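# Move the foam cube onto the desk

## Task

Get the foam cube resting on the desk so that it stays there without the robot holding it: open the gripper, pull the robot away afterwards, and keep the robot upright and level (a toppled or leaning robot means failure).

## Robot and tools

ROBOT. A two-wheeled base that drives forward/back and turns in place but cannot slide sideways. On it is a lifting column carrying a tilting head and two 6-joint arms (left and right), each ending in a two-finger gripper. Shoulder height S = 0.90 m + column_m. Folded, the robot is 0.73 m long, 0.62 m wide, S + 0.43 m tall, and its front edge sits 0.40 m ahead of the column.

FRAMES. Base frame: origin on the floor below the column, between the drive wheels; x forward, y to the robot's left, z up. The result's left_hand and right_hand are in this frame: the point where the fingers meet (the tips reach 8 mm further). Their quat_wxyz rotates (0, 0, 1) onto the finger direction; the hand's y axis runs along the opening. The odometry frame is the base frame as it was when the scene began. base_odometry counts wheel rotation only, so slip appears as travel; heading is positive leftward, -3.142 to 3.142.

execute_actions. Argument actions: a list holding one action, or empty (then it only reports state and images). Argument cameras: names among cam_head_left, cam_head_right, cam_left_wrist, cam_right_wrist, nav_camera, or all; omitted or null means all, [] means none. An action may contain:
- base: exactly one key. translate_m is a relative drive in metres from where the base last measured itself, positive forward, -3 to 3. rotate_rad is a relative turn in radians, positive counter-clockwise seen from above, -3.2 to 3.2.
- joints: one dictionary, keyed by joint name, holding absolute targets. column_m 0 to 0.8 m; head_tilt_rad -0.61 to 1.308 (0 roughly level, positive tilts down); for each side (left_ or right_ prefix): joint1_rad -2.879 to 2.879, joint2_rad 0 to 3.141, joint3_rad 0 to 3.019, joint4_rad -1.692 to 1.57, joint5_rad -1.57 to 1.57 (positive swings the hand to the robot's right), joint6_rad -2.094 to 2.094 (hand roll, positive clockwise viewed from behind), gripper_m 0 (shut) to 0.093 m fingertip gap.
- speeds: lower caps for this action only, translate_m 0.05 to 0.8 m/s, rotate_rad 0.1 to 1 rad/s. They do not slow the arms.
All motions in one action begin together. Unknown keys or out-of-range values get the call rejected with no motion. A base move needing more than 8.667 s is rejected; no action runs over 15 s. Joints you omit may keep pushing toward earlier targets.

ARM GEOMETRY. With left_joint1_rad = -1.57 (right: +1.57) and joints 5 and 6 at 0, the arm moves in a forward-pointing vertical plane 0.23 m to that side. Let a = j2 - 0.35, b = 1.05 + j2 - j3, c = b - j4 (c = 1.57 means fingers straight down). Hand point: ahead = 0.12 + 0.39 sin a + 0.38 cos b + 0.25 cos c; height = S + 0.39 cos a - 0.38 sin b - 0.25 sin c. Example: j2, j3, j4 = 0.93, 0.78, 0.14 gives 0.60 m ahead, 0.25 m below S. The real hand tends to sit up to about 5 cm lower and nearer the column; trust the reported hand position. Reach is about 1 m from the shoulder. Below 0.4 m height, the base housing is in the way for hands under 0.45 m ahead. Avoid moving arms with column_m below 0.3.

GRIPPING. Fingers are 7 cm long; the gripper body is 10 cm wide and 7 cm thick, and the wrist camera sticks out 11 cm on one side. To grasp, command a gap narrower than the object; off_target is expected then. If the reported gap stays at least 0.002 m above its target, something is held. Joint changes under about 0.03 rad (0.08 for joints 2 and 3) may not move anything; to touch gently, step about 0.05 rad per call from your previous target. A light object like a foam cube is easy for either arm.

wait: seconds, 0 to 10; commands nothing and returns state and images. zoom_image: camera plus region [x0, y0, x1, y1] in pixels of that camera's latest full image, at most 504 by 504. read_manual: only licence texts; no motion. finished_scene: scene, the current scene number; irreversible, reports success.

RESULT LINES. base_status and joint_status: done (within tolerance), off_target (rested short, may still push), contact_stop (base wheel stalled, or column halted because an arm's load changed, e.g. a hand or held object touching down; the column then refuses to go down again until raised 0.2 m), time_out, not_followed (a safety check blocked an arm's targets, usually with a cause: line; back the moved joints off by 0.05 rad or more), limit_stop_at_motor_heat. on_its_own covers what you did not command; held at is a target, not a position. motor_effort lists left_wheel and right_wheel in percent, bracket = peak. wheel_motors_off = 1 while the wheel motors are cut. turned_by_wheels vs turned_by_imu differing by over about 4% and 0.05 rad signals a collision or slip. base_tilt gives forward/right lean in degrees. Joint torques are raw and offset. MOTOR HOT warns from 85 °C; an OVER-TEMPERATURE FAULT drops that arm.

AVOID. Letting the arms collide or press on each other; keeping the base shoving for about 3 s (motors cut for 2 s); long hard arm pushing (heat — relieve it by resending the reported joint positions as targets); tipping the robot or letting the cube fall. After a base stall, back off 0.05 m before turning. A raised desk edge can pass over the housing and strike the column. Loose objects may occasionally get nudged.

Each tool is called after ">>>" as a command line: name --argument value for each argument, lists and objects as JSON in quotes; but a table of rows of numbers goes row by row, as --pt "numbers of a row", without its own name.

## Session

>>> execute_actions --actions '[]'

Scene clock: 0.00 s.
Joint torques (N m, as the arm reports them, + toward a larger angle): no reading
base_odometry: x=+0.000 y=+0.000 heading=+0.000 (m, m, rad; odometry frame)
turned_by_wheels: +0.000 (rad since the last result)
turned_by_imu: +0.000 (rad since the last result)
base_tilt: forward=+0.6 right=+0.4 (deg)
base_status: not commanded
joint_positions: column_m=+0.556 head_tilt_rad=+0.893 left_joint1_rad=-1.540 left_joint2_rad=+0.847 left_joint3_rad=+0.370 left_joint4_rad=-0.922 left_joint5_rad=+0.055 left_joint6_rad=-0.068 left_gripper_m=+0.095 right_joint1_rad=+1.574 right_joint2_rad=+0.896 right_joint3_rad=+0.386 right_joint4_rad=-0.959 right_joint5_rad=+0.042 right_joint6_rad=+0.091 right_gripper_m=+0.095
joint_status: not commanded
wheel_motors_off: 0
motor_effort: left_wheel=+3 right_wheel=+1 (%)
left_hand: x=+0.1379 y=+0.2212 z=+1.2574 quat_wxyz=(+0.424, +0.055, -0.904, +0.002) (m; base frame)
right_hand: x=+0.1306 y=-0.2321 z=+1.2613 quat_wxyz=(+0.454, -0.030, -0.889, +0.038) (m; base frame)
pictures: cam_head_left, cam_head_right, cam_left_wrist, cam_right_wrist, nav_camera
Images, in order (width x height): cam_head_left 896x504, cam_head_right 896x504, cam_left_wrist 616x616, cam_right_wrist 616x616, nav_camera 896x504.

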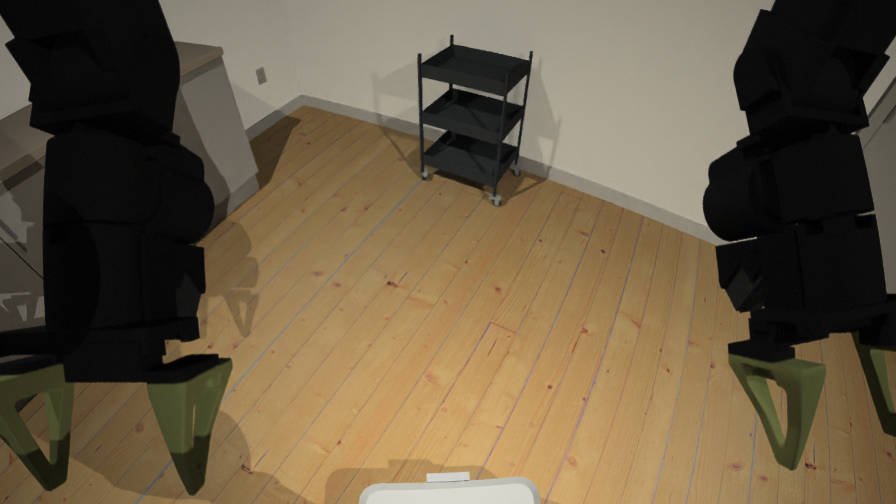

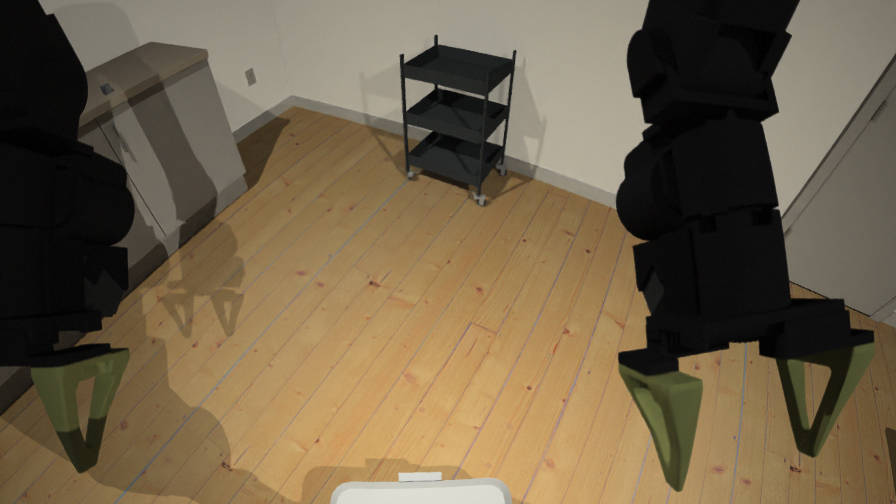

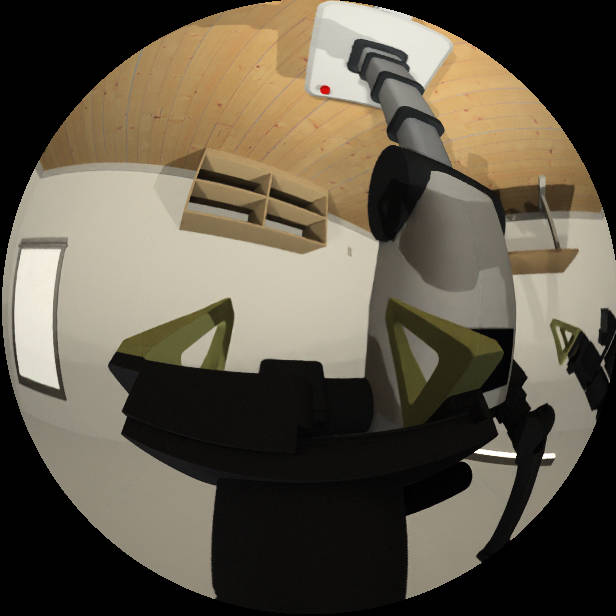

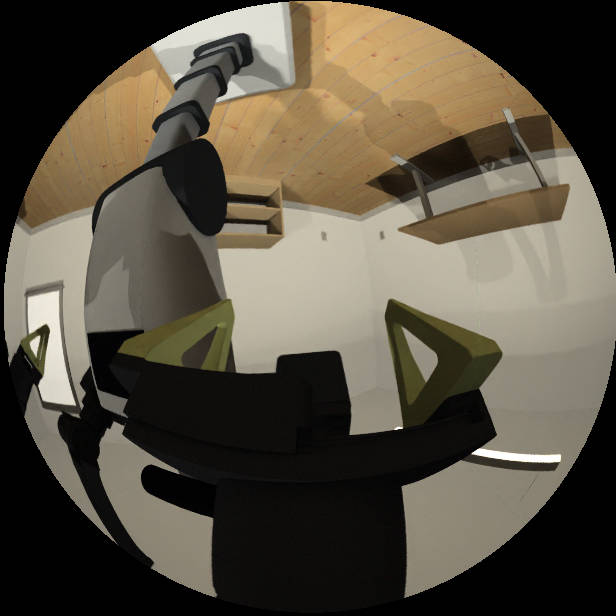

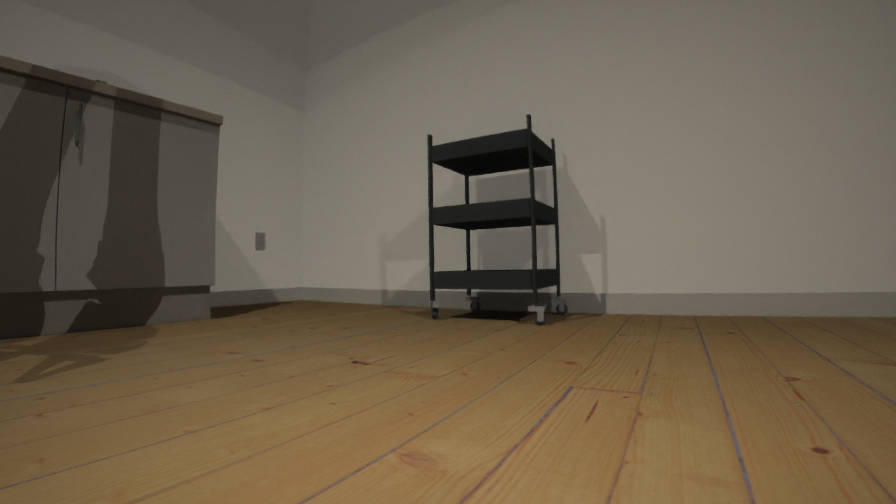

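>>> execute_actions --actions '[{"base":{"rotate_rad":-1.6},"joints":{"head_tilt_rad":0.6}}]' --cameras '["cam_head_left","cam_head_right","nav_camera"]'

Scene clock: 7.63 s.
Joint torques (N m, as the arm reports them, + toward a larger angle): left_arm=[ 0.62 -7.75 -0.42 -1.45 -0.05  0.01] | right_arm=[-0.72 -8.62 -1.45 -0.96 -0.06  0.07]
base_odometry: x=+0.000 y=+0.000 heading=-1.599 (m, m, rad; odometry frame)
turned_by_wheels: -1.599 (rad since the last result)
turned_by_imu: -1.584 (rad since the last result)
base_tilt: forward=+0.5 right=+0.4 (deg)
base_status: done
joint_positions: column_m=+0.556 head_tilt_rad=+0.618 left_joint1_rad=-1.540 left_joint2_rad=+0.847 left_joint3_rad=+0.370 left_joint4_rad=-0.922 left_joint5_rad=+0.055 left_joint6_rad=-0.068 left_gripper_m=+0.095 right_joint1_rad=+1.574 right_joint2_rad=+0.896 right_joint3_rad=+0.386 right_joint4_rad=-0.959 right_joint5_rad=+0.042 right_joint6_rad=+0.091 right_gripper_m=+0.095
joint_status: all done
wheel_motors_off: 0
motor_effort: left_wheel=+3(31) right_wheel=-3(28) (%)
left_hand: x=+0.1379 y=+0.2212 z=+1.2574 quat_wxyz=(+0.424, +0.055, -0.904, +0.002) (m; base frame)
right_hand: x=+0.1306 y=-0.2321 z=+1.2613 quat_wxyz=(+0.454, -0.030, -0.889, +0.038) (m; base frame)
pictures: cam_head_left, cam_head_right, nav_camera
Images, in order (width x height): cam_head_left 896x504, cam_head_right 896x504, nav_camera 896x504.

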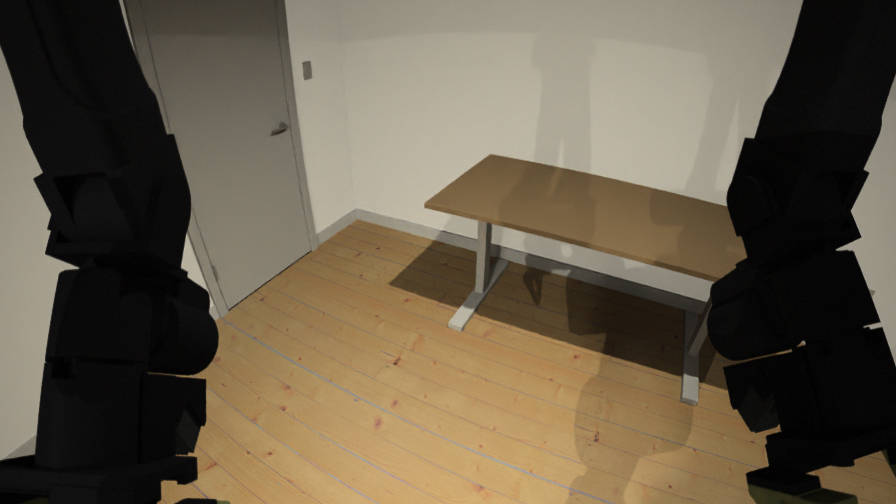

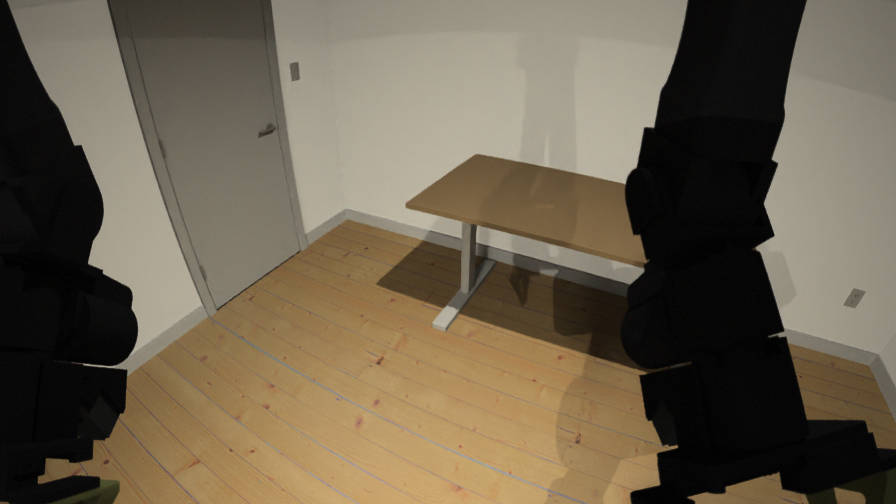

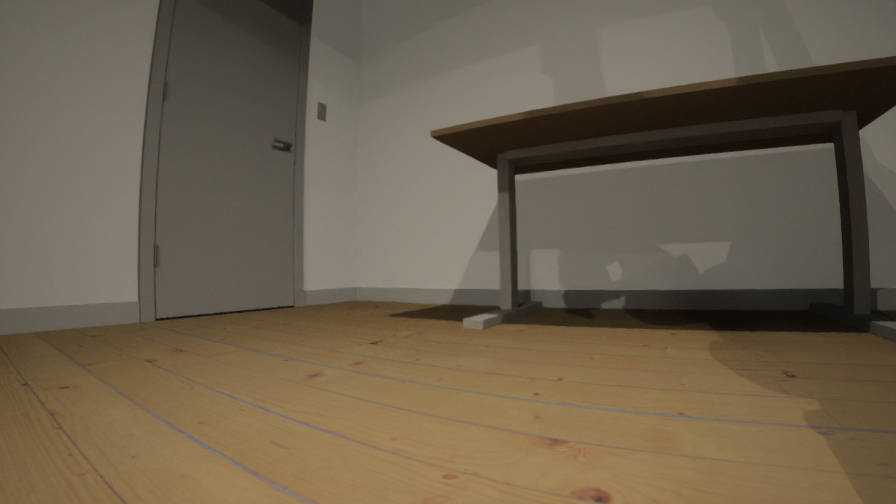

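>>> execute_actions --actions '[{"base":{"rotate_rad":-1.6}}]' --cameras '["cam_head_left","cam_head_right","nav_camera"]'

Scene clock: 12.13 s.
Joint torques (N m, as the arm reports them, + toward a larger angle): left_arm=[ 0.54 -7.55 -0.41 -1.41 -0.05  0.01] | right_arm=[-0.71 -8.66 -1.46 -0.89 -0.06  0.06]
base_odometry: x=+0.000 y=+0.000 heading=+3.085 (m, m, rad; odometry frame)
turned_by_wheels: -1.599 (rad since the last result)
turned_by_imu: -1.587 (rad since the last result)
base_tilt: forward=+0.6 right=+0.3 (deg)
base_status: done
joint_positions: column_m=+0.556 head_tilt_rad=+0.618 left_joint1_rad=-1.540 left_joint2_rad=+0.847 left_joint3_rad=+0.370 left_joint4_rad=-0.922 left_joint5_rad=+0.055 left_joint6_rad=-0.068 left_gripper_m=+0.095 right_joint1_rad=+1.574 right_joint2_rad=+0.896 right_joint3_rad=+0.386 right_joint4_rad=-0.959 right_joint5_rad=+0.042 right_joint6_rad=+0.091 right_gripper_m=+0.095
joint_status: not commanded
wheel_motors_off: 0
motor_effort: left_wheel=+4(23) right_wheel=-3(22) (%)
left_hand: x=+0.1379 y=+0.2212 z=+1.2574 quat_wxyz=(+0.424, +0.055, -0.904, +0.002) (m; base frame)
right_hand: x=+0.1306 y=-0.2321 z=+1.2613 quat_wxyz=(+0.454, -0.030, -0.889, +0.038) (m; base frame)
pictures: cam_head_left, cam_head_right, nav_camera
Images, in order (width x height): cam_head_left 896x504, cam_head_right 896x504, nav_camera 896x504.

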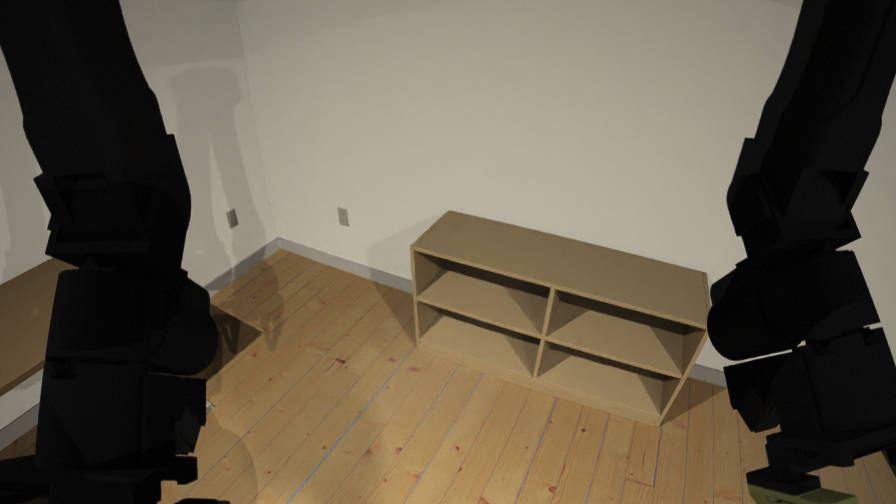

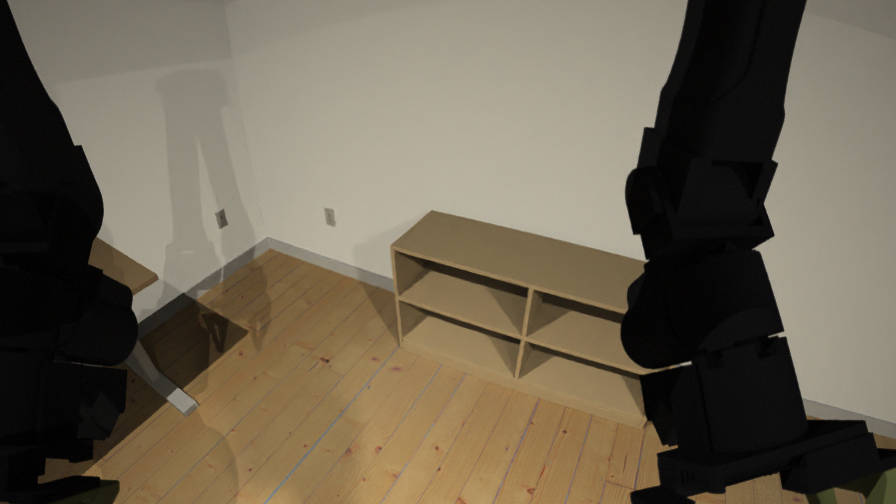

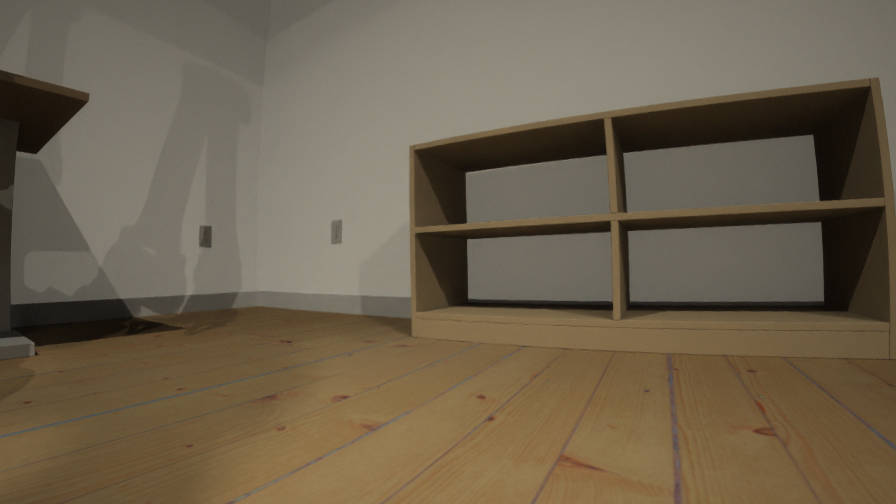

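>>> execute_actions --actions '[{"base":{"rotate_rad":-1.6}}]' --cameras '["cam_head_left","cam_head_right","nav_camera"]'

Scene clock: 16.97 s.
Joint torques (N m, as the arm reports them, + toward a larger angle): left_arm=[ 0.62 -7.68 -0.42 -1.45 -0.05  0.  ] | right_arm=[-0.69 -8.62 -1.51 -0.86 -0.06  0.07]
base_odometry: x=+0.000 y=+0.000 heading=+1.486 (m, m, rad; odometry frame)
turned_by_wheels: -1.599 (rad since the last result)
turned_by_imu: -1.587 (rad since the last result)
base_tilt: forward=+0.7 right=+0.4 (deg)
base_status: done
joint_positions: column_m=+0.556 head_tilt_rad=+0.618 left_joint1_rad=-1.540 left_joint2_rad=+0.847 left_joint3_rad=+0.370 left_joint4_rad=-0.922 left_joint5_rad=+0.055 left_joint6_rad=-0.068 left_gripper_m=+0.095 right_joint1_rad=+1.574 right_joint2_rad=+0.896 right_joint3_rad=+0.386 right_joint4_rad=-0.959 right_joint5_rad=+0.042 right_joint6_rad=+0.091 right_gripper_m=+0.095
joint_status: not commanded
wheel_motors_off: 0
motor_effort: left_wheel=+3(22) right_wheel=-3(23) (%)
left_hand: x=+0.1379 y=+0.2212 z=+1.2574 quat_wxyz=(+0.424, +0.055, -0.904, +0.002) (m; base frame)
right_hand: x=+0.1306 y=-0.2321 z=+1.2613 quat_wxyz=(+0.454, -0.030, -0.889, +0.038) (m; base frame)
pictures: cam_head_left, cam_head_right, nav_camera
Images, in order (width x height): cam_head_left 896x504, cam_head_right 896x504, nav_camera 896x504.

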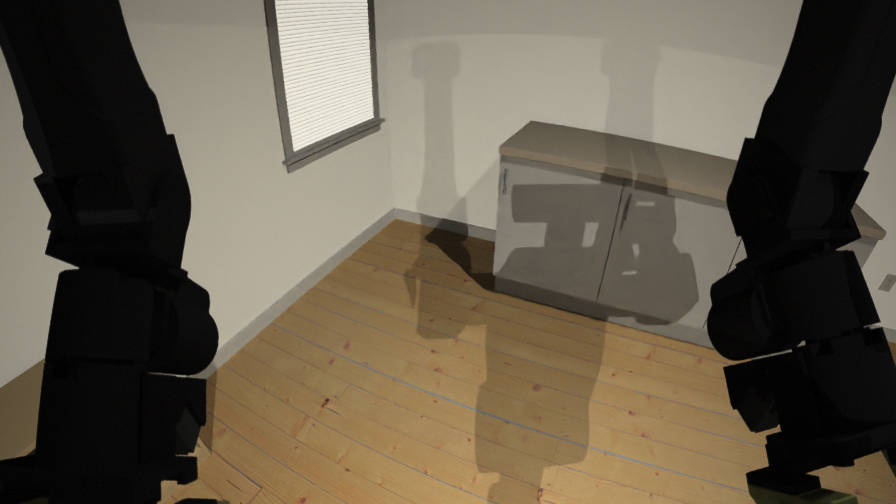

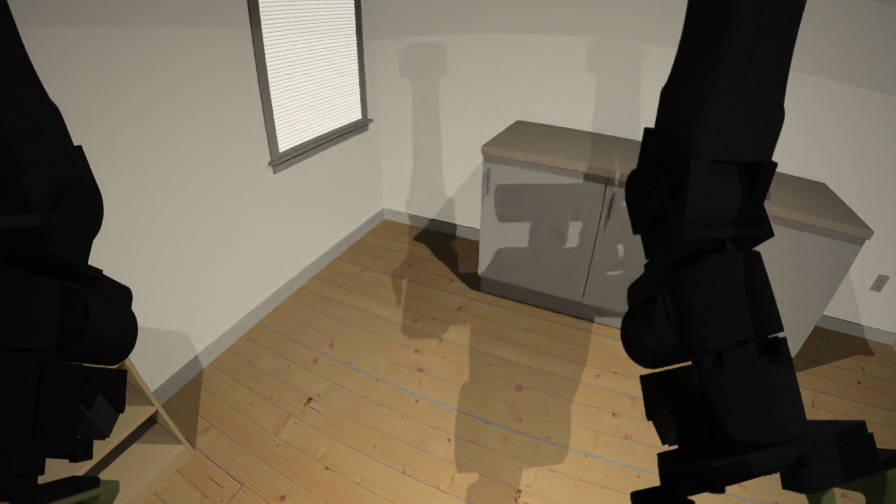

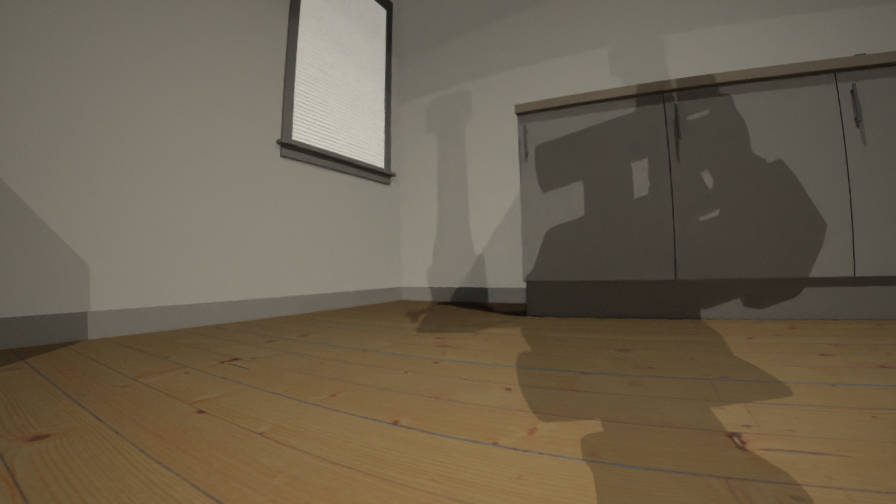

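>>> execute_actions --actions '[{"base":{"rotate_rad":-0.45},"joints":{"head_tilt_rad":0.45}}]' --cameras '["cam_head_left","cam_head_right","nav_camera"]'

Scene clock: 21.97 s.
Joint torques (N m, as the arm reports them, + toward a larger angle): left_arm=[ 0.66 -7.52 -0.41 -1.41 -0.05  0.01] | right_arm=[-0.7  -8.56 -1.55 -0.91 -0.06  0.07]
base_odometry: x=+0.000 y=+0.000 heading=+1.036 (m, m, rad; odometry frame)
turned_by_wheels: -0.449 (rad since the last result)
turned_by_imu: -0.447 (rad since the last result)
base_tilt: forward=+0.5 right=+0.5 (deg)
base_status: done
joint_positions: column_m=+0.556 head_tilt_rad=+0.469 left_joint1_rad=-1.540 left_joint2_rad=+0.847 left_joint3_rad=+0.370 left_joint4_rad=-0.922 left_joint5_rad=+0.055 left_joint6_rad=-0.068 left_gripper_m=+0.095 right_joint1_rad=+1.574 right_joint2_rad=+0.896 right_joint3_rad=+0.386 right_joint4_rad=-0.959 right_joint5_rad=+0.042 right_joint6_rad=+0.091 right_gripper_m=+0.095
joint_status: all done
wheel_motors_off: 0
motor_effort: left_wheel=+3(22) right_wheel=-3(23) (%)
left_hand: x=+0.1379 y=+0.2212 z=+1.2574 quat_wxyz=(+0.424, +0.055, -0.904, +0.002) (m; base frame)
right_hand: x=+0.1306 y=-0.2321 z=+1.2613 quat_wxyz=(+0.454, -0.030, -0.889, +0.038) (m; base frame)
pictures: cam_head_left, cam_head_right, nav_camera
Images, in order (width x height): cam_head_left 896x504, cam_head_right 896x504, nav_camera 896x504.

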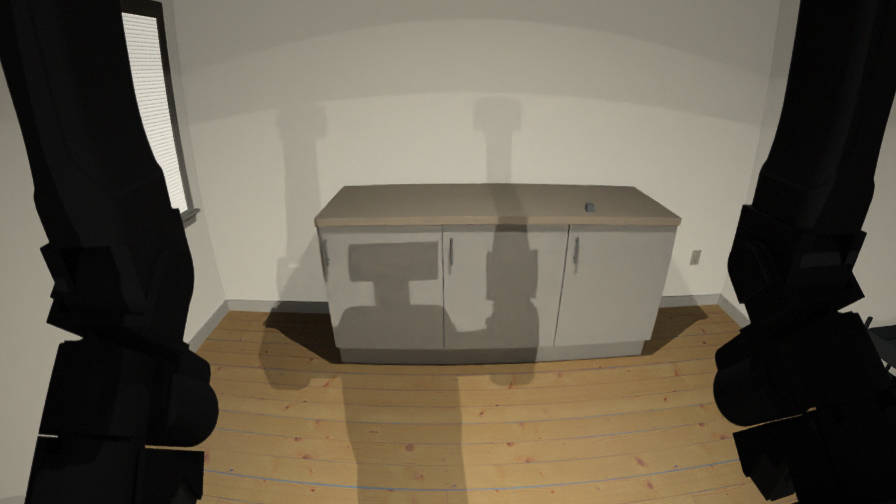

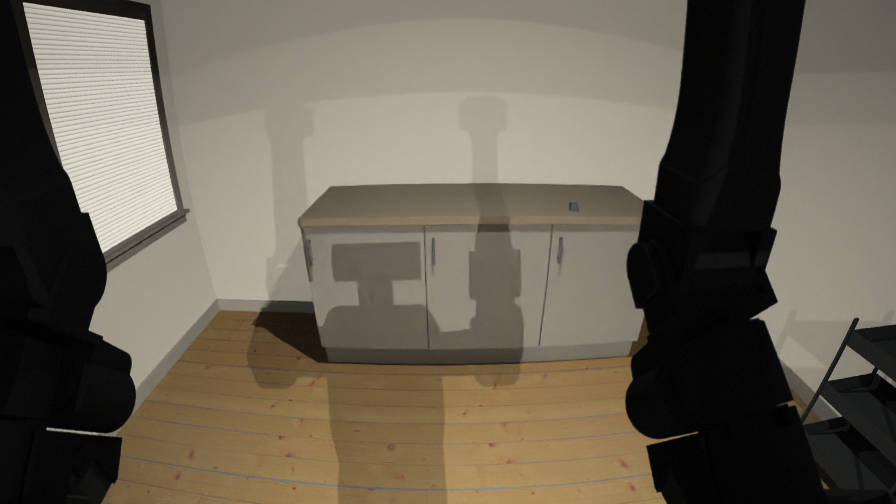

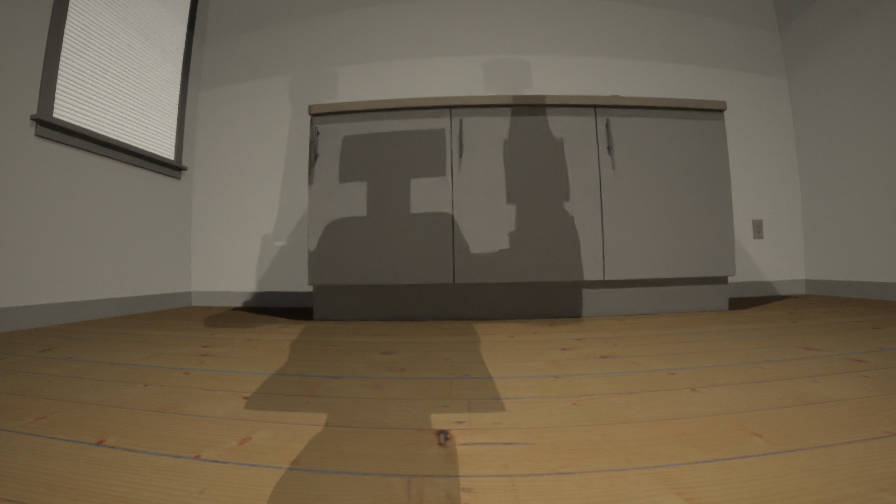

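>>> zoom_image --camera "cam_head_left" --region '[520, 160, 680, 250]'

>>> zoom_image --camera "cam_head_right" --region '[500, 160, 660, 250]'

Region (520, 160, 680, 250) of cam_head_left's 896x504 image, scaled by 3.150, with more detail than that image has; it fills the top 284 rows of this view, and the rest is white.

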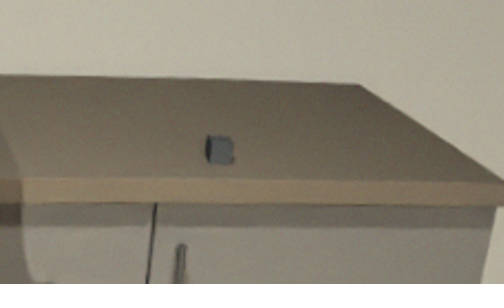

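Region (500, 160, 660, 250) of cam_head_right's 896x504 image, scaled by 3.150, with more detail than that image has; it fills the top 284 rows of this view, and the rest is white.

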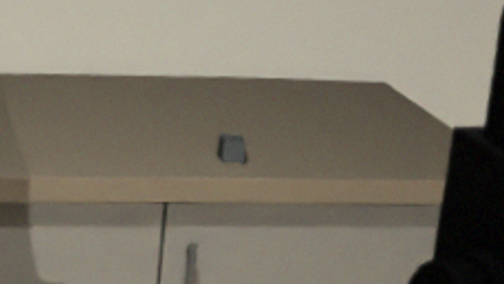

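>>> execute_actions --actions '[{"base":{"rotate_rad":-0.4},"joints":{"right_joint1_rad":1.57,"right_joint2_rad":1.48,"right_joint3_rad":1.445,"right_joint4_rad":-0.485,"right_joint5_rad":0,"right_joint6_rad":0,"head_tilt_rad":0.6}}]' --cameras '["cam_head_left"]'

>>> execute_actions --actions '[{"base":{"translate_m":1.15}}]' --cameras '[]'

>>> execute_actions --actions '[{"base":{"rotate_rad":0.4}}]' --cameras '["cam_head_left","cam_head_right","cam_right_wrist","nav_camera"]'

Scene clock: 71.20 s.
Joint torques (N m, as the arm reports them, + toward a larger angle): left_arm=[ 0.54 -7.6  -0.41 -1.43 -0.05  0.01] | right_arm=[ -0.56 -22.9    4.9    0.67  -0.15  -0.02]
base_odometry: x=+0.000 y=+0.000 heading=+0.637 (m, m, rad; odometry frame)
turned_by_wheels: -0.399 (rad since the last result)
turned_by_imu: -0.398 (rad since the last result)
base_tilt: forward=+0.6 right=+0.4 (deg)
base_status: done
joint_positions: column_m=+0.556 head_tilt_rad=+0.603 left_joint1_rad=-1.540 left_joint2_rad=+0.847 left_joint3_rad=+0.370 left_joint4_rad=-0.922 left_joint5_rad=+0.055 left_joint6_rad=-0.068 left_gripper_m=+0.095 right_joint1_rad=+1.567 right_joint2_rad=+1.481 right_joint3_rad=+1.438 right_joint4_rad=-0.487 right_joint5_rad=+0.002 right_joint6_rad=+0.007 right_gripper_m=+0.095
joint_status: all done
wheel_motors_off: 0
motor_effort: left_wheel=+4(22) right_wheel=-4(24) (%)
left_hand: x=+0.1379 y=+0.2212 z=+1.2574 quat_wxyz=(+0.424, +0.055, -0.904, +0.002) (m; base frame)
right_hand: x=+0.6478 y=-0.2280 z=+1.0367 quat_wxyz=(+0.003, -0.004, -1.000, +0.002) (m; base frame)
pictures: cam_head_left
Images, in order (width x height): cam_head_left 896x504.

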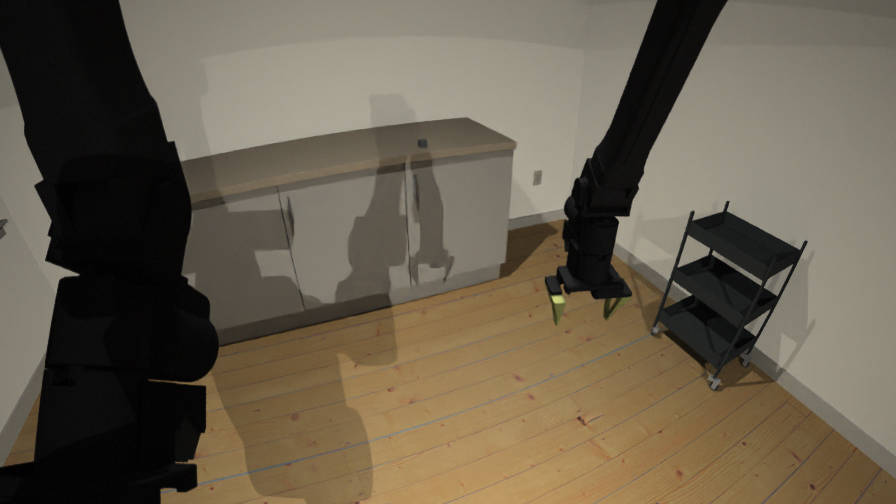

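Scene clock: 74.83 s.
Joint torques (N m, as the arm reports them, + toward a larger angle): left_arm=[ 0.63 -7.56 -0.46 -1.44 -0.05  0.01] | right_arm=[ -0.65 -22.97   4.85   0.62  -0.15  -0.02]
base_odometry: x=+0.925 y=+0.684 heading=+0.636 (m, m, rad; odometry frame)
turned_by_wheels: +0.000 (rad since the last result)
turned_by_imu: -0.001 (rad since the last result)
base_tilt: forward=+0.6 right=+0.4 (deg)
base_status: done
joint_positions: column_m=+0.556 head_tilt_rad=+0.604 left_joint1_rad=-1.540 left_joint2_rad=+0.847 left_joint3_rad=+0.371 left_joint4_rad=-0.922 left_joint5_rad=+0.055 left_joint6_rad=-0.068 left_gripper_m=+0.095 right_joint1_rad=+1.567 right_joint2_rad=+1.481 right_joint3_rad=+1.438 right_joint4_rad=-0.487 right_joint5_rad=+0.002 right_joint6_rad=+0.007 right_gripper_m=+0.095
joint_status: not commanded
wheel_motors_off: 0
motor_effort: left_wheel=-1(44) right_wheel=+1(45) (%)
left_hand: x=+0.1387 y=+0.2212 z=+1.2571 quat_wxyz=(+0.423, +0.055, -0.904, +0.002) (m; base frame)
right_hand: x=+0.6480 y=-0.2280 z=+1.0368 quat_wxyz=(+0.003, -0.004, -1.000, +0.002) (m; base frame)
pictures: none
No camera images: the call's "cameras" was empty. Leave "cameras" out to get every camera's image.

Scene clock: 76.50 s.
Joint torques (N m, as the arm reports them, + toward a larger angle): left_arm=[ 0.64 -7.34 -0.51 -1.38 -0.05  0.01] | right_arm=[ -1.07 -23.13   4.92   0.65  -0.15  -0.02]
base_odometry: x=+0.925 y=+0.684 heading=+1.036 (m, m, rad; odometry frame)
turned_by_wheels: +0.399 (rad since the last result)
turned_by_imu: +0.392 (rad since the last result)
base_tilt: forward=+0.6 right=+0.4 (deg)
base_status: done
joint_positions: column_m=+0.556 head_tilt_rad=+0.604 left_joint1_rad=-1.540 left_joint2_rad=+0.847 left_joint3_rad=+0.371 left_joint4_rad=-0.922 left_joint5_rad=+0.055 left_joint6_rad=-0.068 left_gripper_m=+0.095 right_joint1_rad=+1.573 right_joint2_rad=+1.481 right_joint3_rad=+1.438 right_joint4_rad=-0.487 right_joint5_rad=+0.002 right_joint6_rad=+0.007 right_gripper_m=+0.095
joint_status: not commanded
wheel_motors_off: 0
motor_effort: left_wheel=-2(39) right_wheel=+1(33) (%)
left_hand: x=+0.1387 y=+0.2212 z=+1.2571 quat_wxyz=(+0.423, +0.055, -0.904, +0.002) (m; base frame)
right_hand: x=+0.6480 y=-0.2243 z=+1.0368 quat_wxyz=(+0.003, -0.003, -1.000, +0.000) (m; base frame)
pictures: cam_head_left, cam_head_right, cam_right_wrist, nav_camera
Images, in order (width x height): cam_head_left 896x504, cam_head_right 896x504, cam_right_wrist 616x616, nav_camera 896x504.

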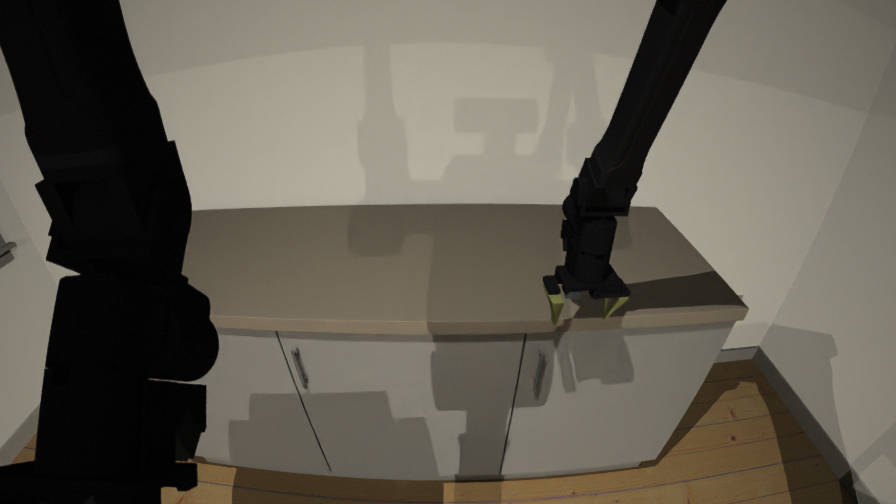

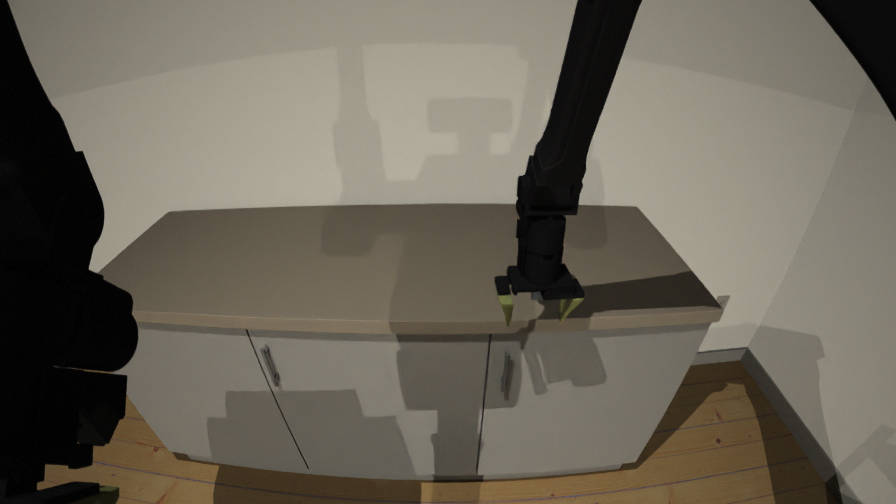

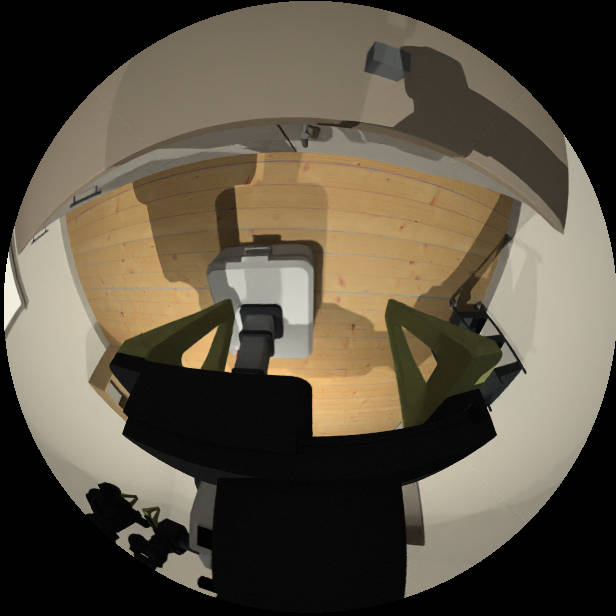

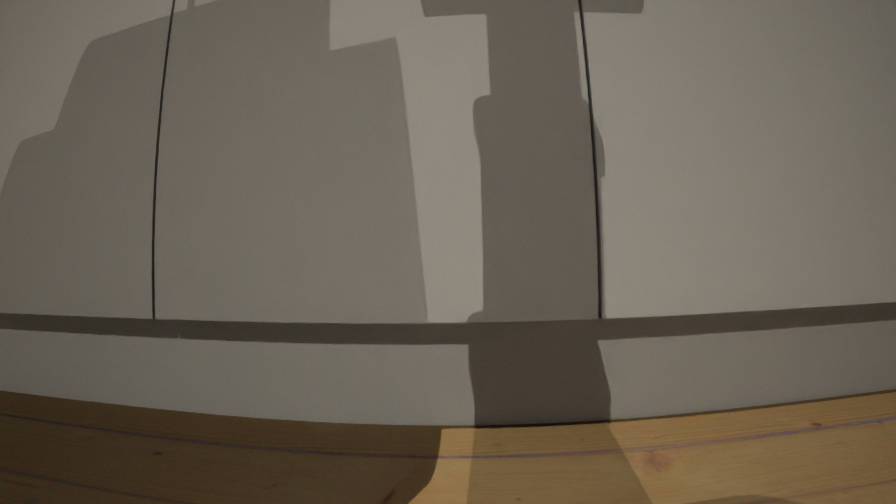

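>>> execute_actions --actions '[{"base":{"rotate_rad":-0.077},"joints":{"head_tilt_rad":0.8}}]' --cameras '[]'

>>> execute_actions --actions '[{"base":{"translate_m":0.17}}]' --cameras '["cam_head_left","cam_head_right","cam_right_wrist"]'

Scene clock: 115.13 s.
Joint torques (N m, as the arm reports them, + toward a larger angle): left_arm=[ 0.59 -7.56 -0.54 -1.46 -0.05  0.01] | right_arm=[ -0.52 -23.24   4.96   0.65  -0.15  -0.02]
base_odometry: x=+0.925 y=+0.684 heading=+0.959 (m, m, rad; odometry frame)
turned_by_wheels: -0.076 (rad since the last result)
turned_by_imu: -0.077 (rad since the last result)
base_tilt: forward=+0.7 right=+0.3 (deg)
base_status: done
joint_positions: column_m=+0.556 head_tilt_rad=+0.802 left_joint1_rad=-1.540 left_joint2_rad=+0.847 left_joint3_rad=+0.371 left_joint4_rad=-0.922 left_joint5_rad=+0.055 left_joint6_rad=-0.068 left_gripper_m=+0.095 right_joint1_rad=+1.566 right_joint2_rad=+1.481 right_joint3_rad=+1.438 right_joint4_rad=-0.487 right_joint5_rad=+0.002 right_joint6_rad=+0.007 right_gripper_m=+0.095
joint_status: all done
wheel_motors_off: 0
motor_effort: left_wheel=+4(25) right_wheel=+0(16) (%)
left_hand: x=+0.1385 y=+0.2212 z=+1.2572 quat_wxyz=(+0.423, +0.055, -0.904, +0.002) (m; base frame)
right_hand: x=+0.6480 y=-0.2290 z=+1.0368 quat_wxyz=(+0.003, -0.005, -1.000, +0.003) (m; base frame)
pictures: none
No camera images: the call's "cameras" was empty. Leave "cameras" out to get every camera's image.

Scene clock: 116.90 s.
Joint torques (N m, as the arm reports them, + toward a larger angle): left_arm=[ 0.55 -7.56 -0.45 -1.46 -0.05  0.01] | right_arm=[ -0.88 -23.12   4.94   0.64  -0.15  -0.02]
base_odometry: x=+1.022 y=+0.823 heading=+0.961 (m, m, rad; odometry frame)
turned_by_wheels: +0.002 (rad since the last result)
turned_by_imu: +0.001 (rad since the last result)
base_tilt: forward=+0.7 right=+0.4 (deg)
base_status: done
joint_positions: column_m=+0.556 head_tilt_rad=+0.803 left_joint1_rad=-1.540 left_joint2_rad=+0.847 left_joint3_rad=+0.371 left_joint4_rad=-0.922 left_joint5_rad=+0.055 left_joint6_rad=-0.068 left_gripper_m=+0.095 right_joint1_rad=+1.566 right_joint2_rad=+1.481 right_joint3_rad=+1.438 right_joint4_rad=-0.487 right_joint5_rad=+0.002 right_joint6_rad=+0.007 right_gripper_m=+0.095
joint_status: not commanded
wheel_motors_off: 0
motor_effort: left_wheel=+1(51) right_wheel=-1(45) (%)
left_hand: x=+0.1383 y=+0.2212 z=+1.2573 quat_wxyz=(+0.423, +0.055, -0.904, +0.002) (m; base frame)
right_hand: x=+0.6478 y=-0.2287 z=+1.0367 quat_wxyz=(+0.003, -0.005, -1.000, +0.003) (m; base frame)
pictures: cam_head_left, cam_head_right, cam_right_wrist
Images, in order (width x height): cam_head_left 896x504, cam_head_right 896x504, cam_right_wrist 616x616.

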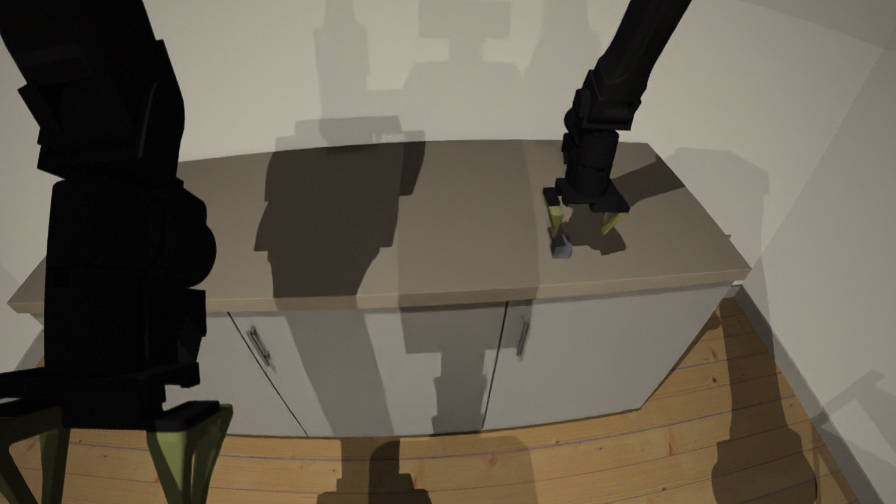

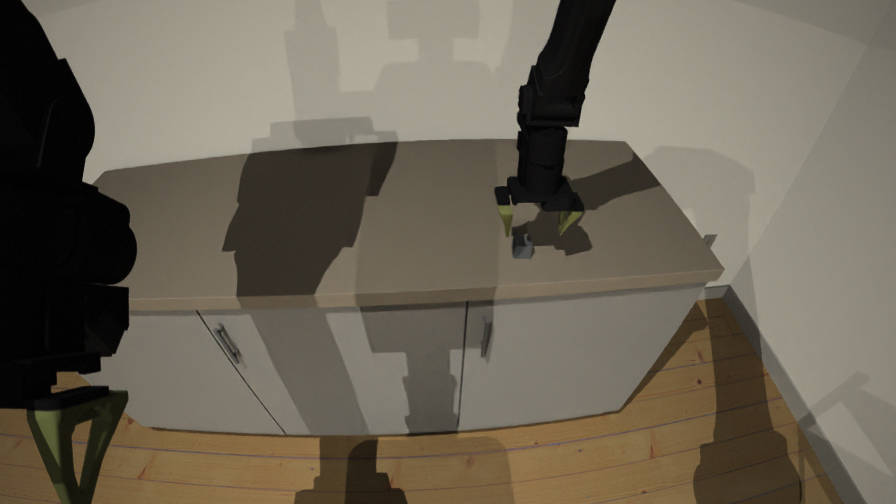

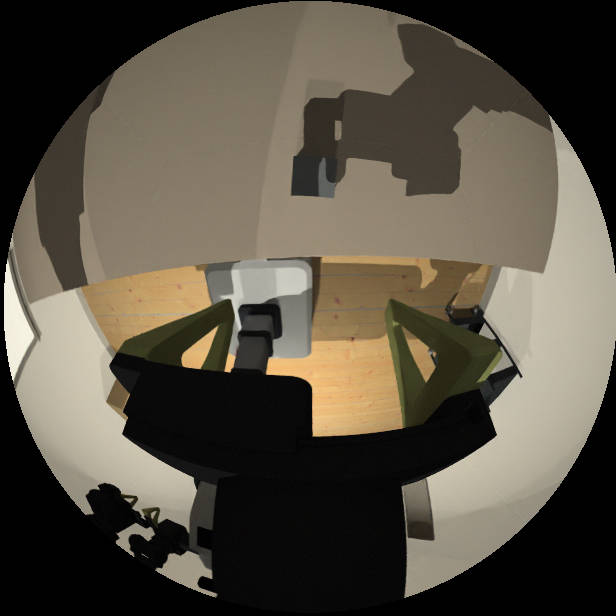

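>>> zoom_image --camera "cam_right_wrist" --region '[230, 90, 390, 250]'

>>> zoom_image --camera "cam_head_left" --region '[500, 160, 660, 280]'

Region (230, 90, 390, 250) of cam_right_wrist's 616x616 image, scaled by 3.150, with more detail than that image has.

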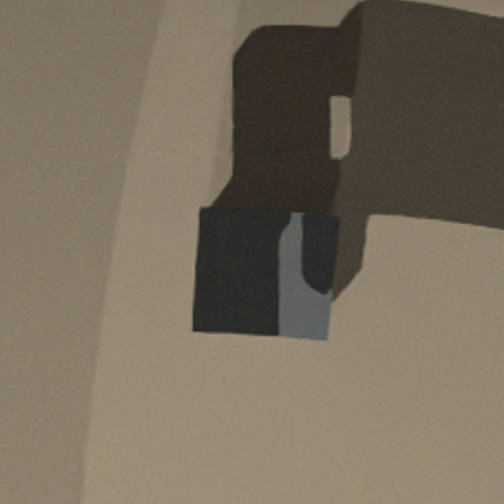

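Region (500, 160, 660, 280) of cam_head_left's 896x504 image, scaled by 3.150, with more detail than that image has; it fills the top 378 rows of this view, and the rest is white.

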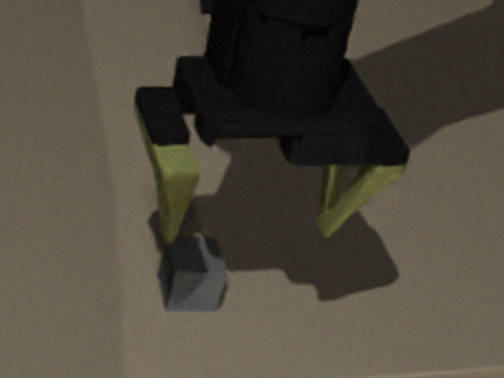

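>>> execute_actions --actions '[{"base":{"translate_m":0.06},"joints":{"column_m":0.49}}]' --cameras '["cam_head_left","cam_right_wrist"]'

Scene clock: 145.93 s.
Joint torques (N m, as the arm reports them, + toward a larger angle): left_arm=[ 0.56 -7.32 -0.44 -1.41 -0.05  0.  ] | right_arm=[ -0.53 -23.18   4.95   0.65  -0.15  -0.02]
base_odometry: x=+1.057 y=+0.872 heading=+0.963 (m, m, rad; odometry frame)
turned_by_wheels: +0.002 (rad since the last result)
turned_by_imu: +0.000 (rad since the last result)
base_tilt: forward=+0.6 right=+0.5 (deg)
base_status: done
joint_positions: column_m=+0.490 head_tilt_rad=+0.803 left_joint1_rad=-1.540 left_joint2_rad=+0.847 left_joint3_rad=+0.370 left_joint4_rad=-0.922 left_joint5_rad=+0.055 left_joint6_rad=-0.068 left_gripper_m=+0.095 right_joint1_rad=+1.566 right_joint2_rad=+1.481 right_joint3_rad=+1.438 right_joint4_rad=-0.487 right_joint5_rad=+0.002 right_joint6_rad=+0.007 right_gripper_m=+0.095
joint_status: all done
wheel_motors_off: 0
motor_effort: left_wheel=+1(39) right_wheel=-1(46) (%)
left_hand: x=+0.1381 y=+0.2212 z=+1.1909 quat_wxyz=(+0.424, +0.055, -0.904, +0.002) (m; base frame)
right_hand: x=+0.6478 y=-0.2287 z=+0.9702 quat_wxyz=(+0.003, -0.005, -1.000, +0.003) (m; base frame)
pictures: cam_head_left, cam_right_wrist
Images, in order (width x height): cam_head_left 896x504, cam_right_wrist 616x616.

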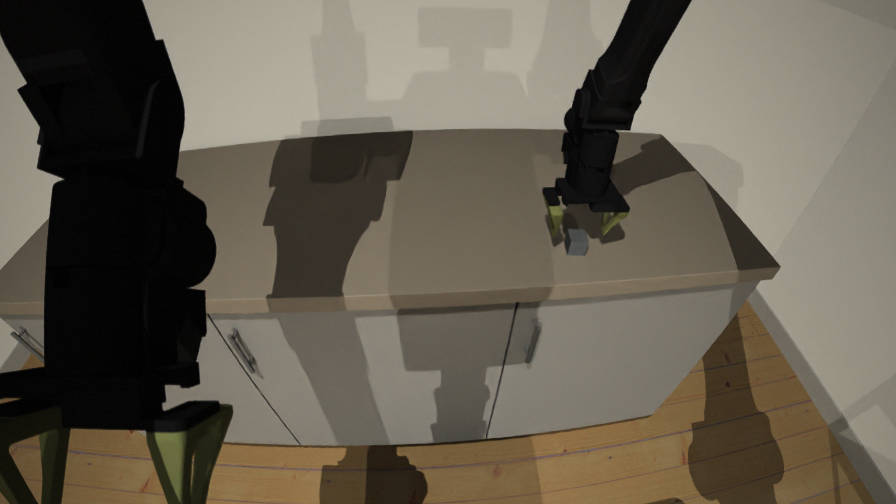

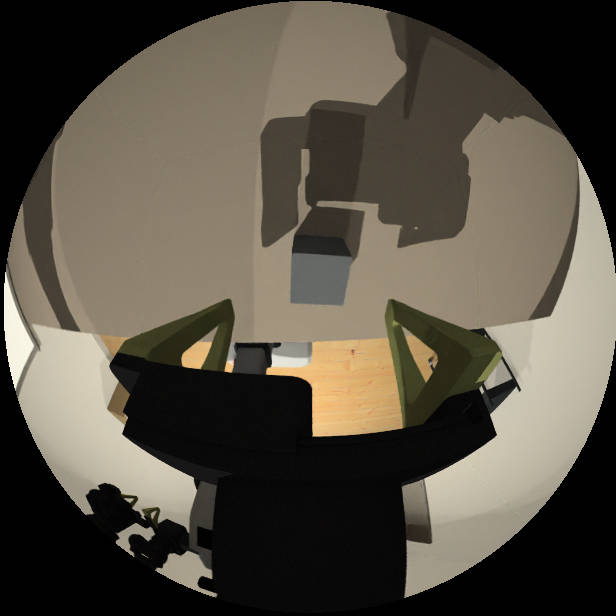

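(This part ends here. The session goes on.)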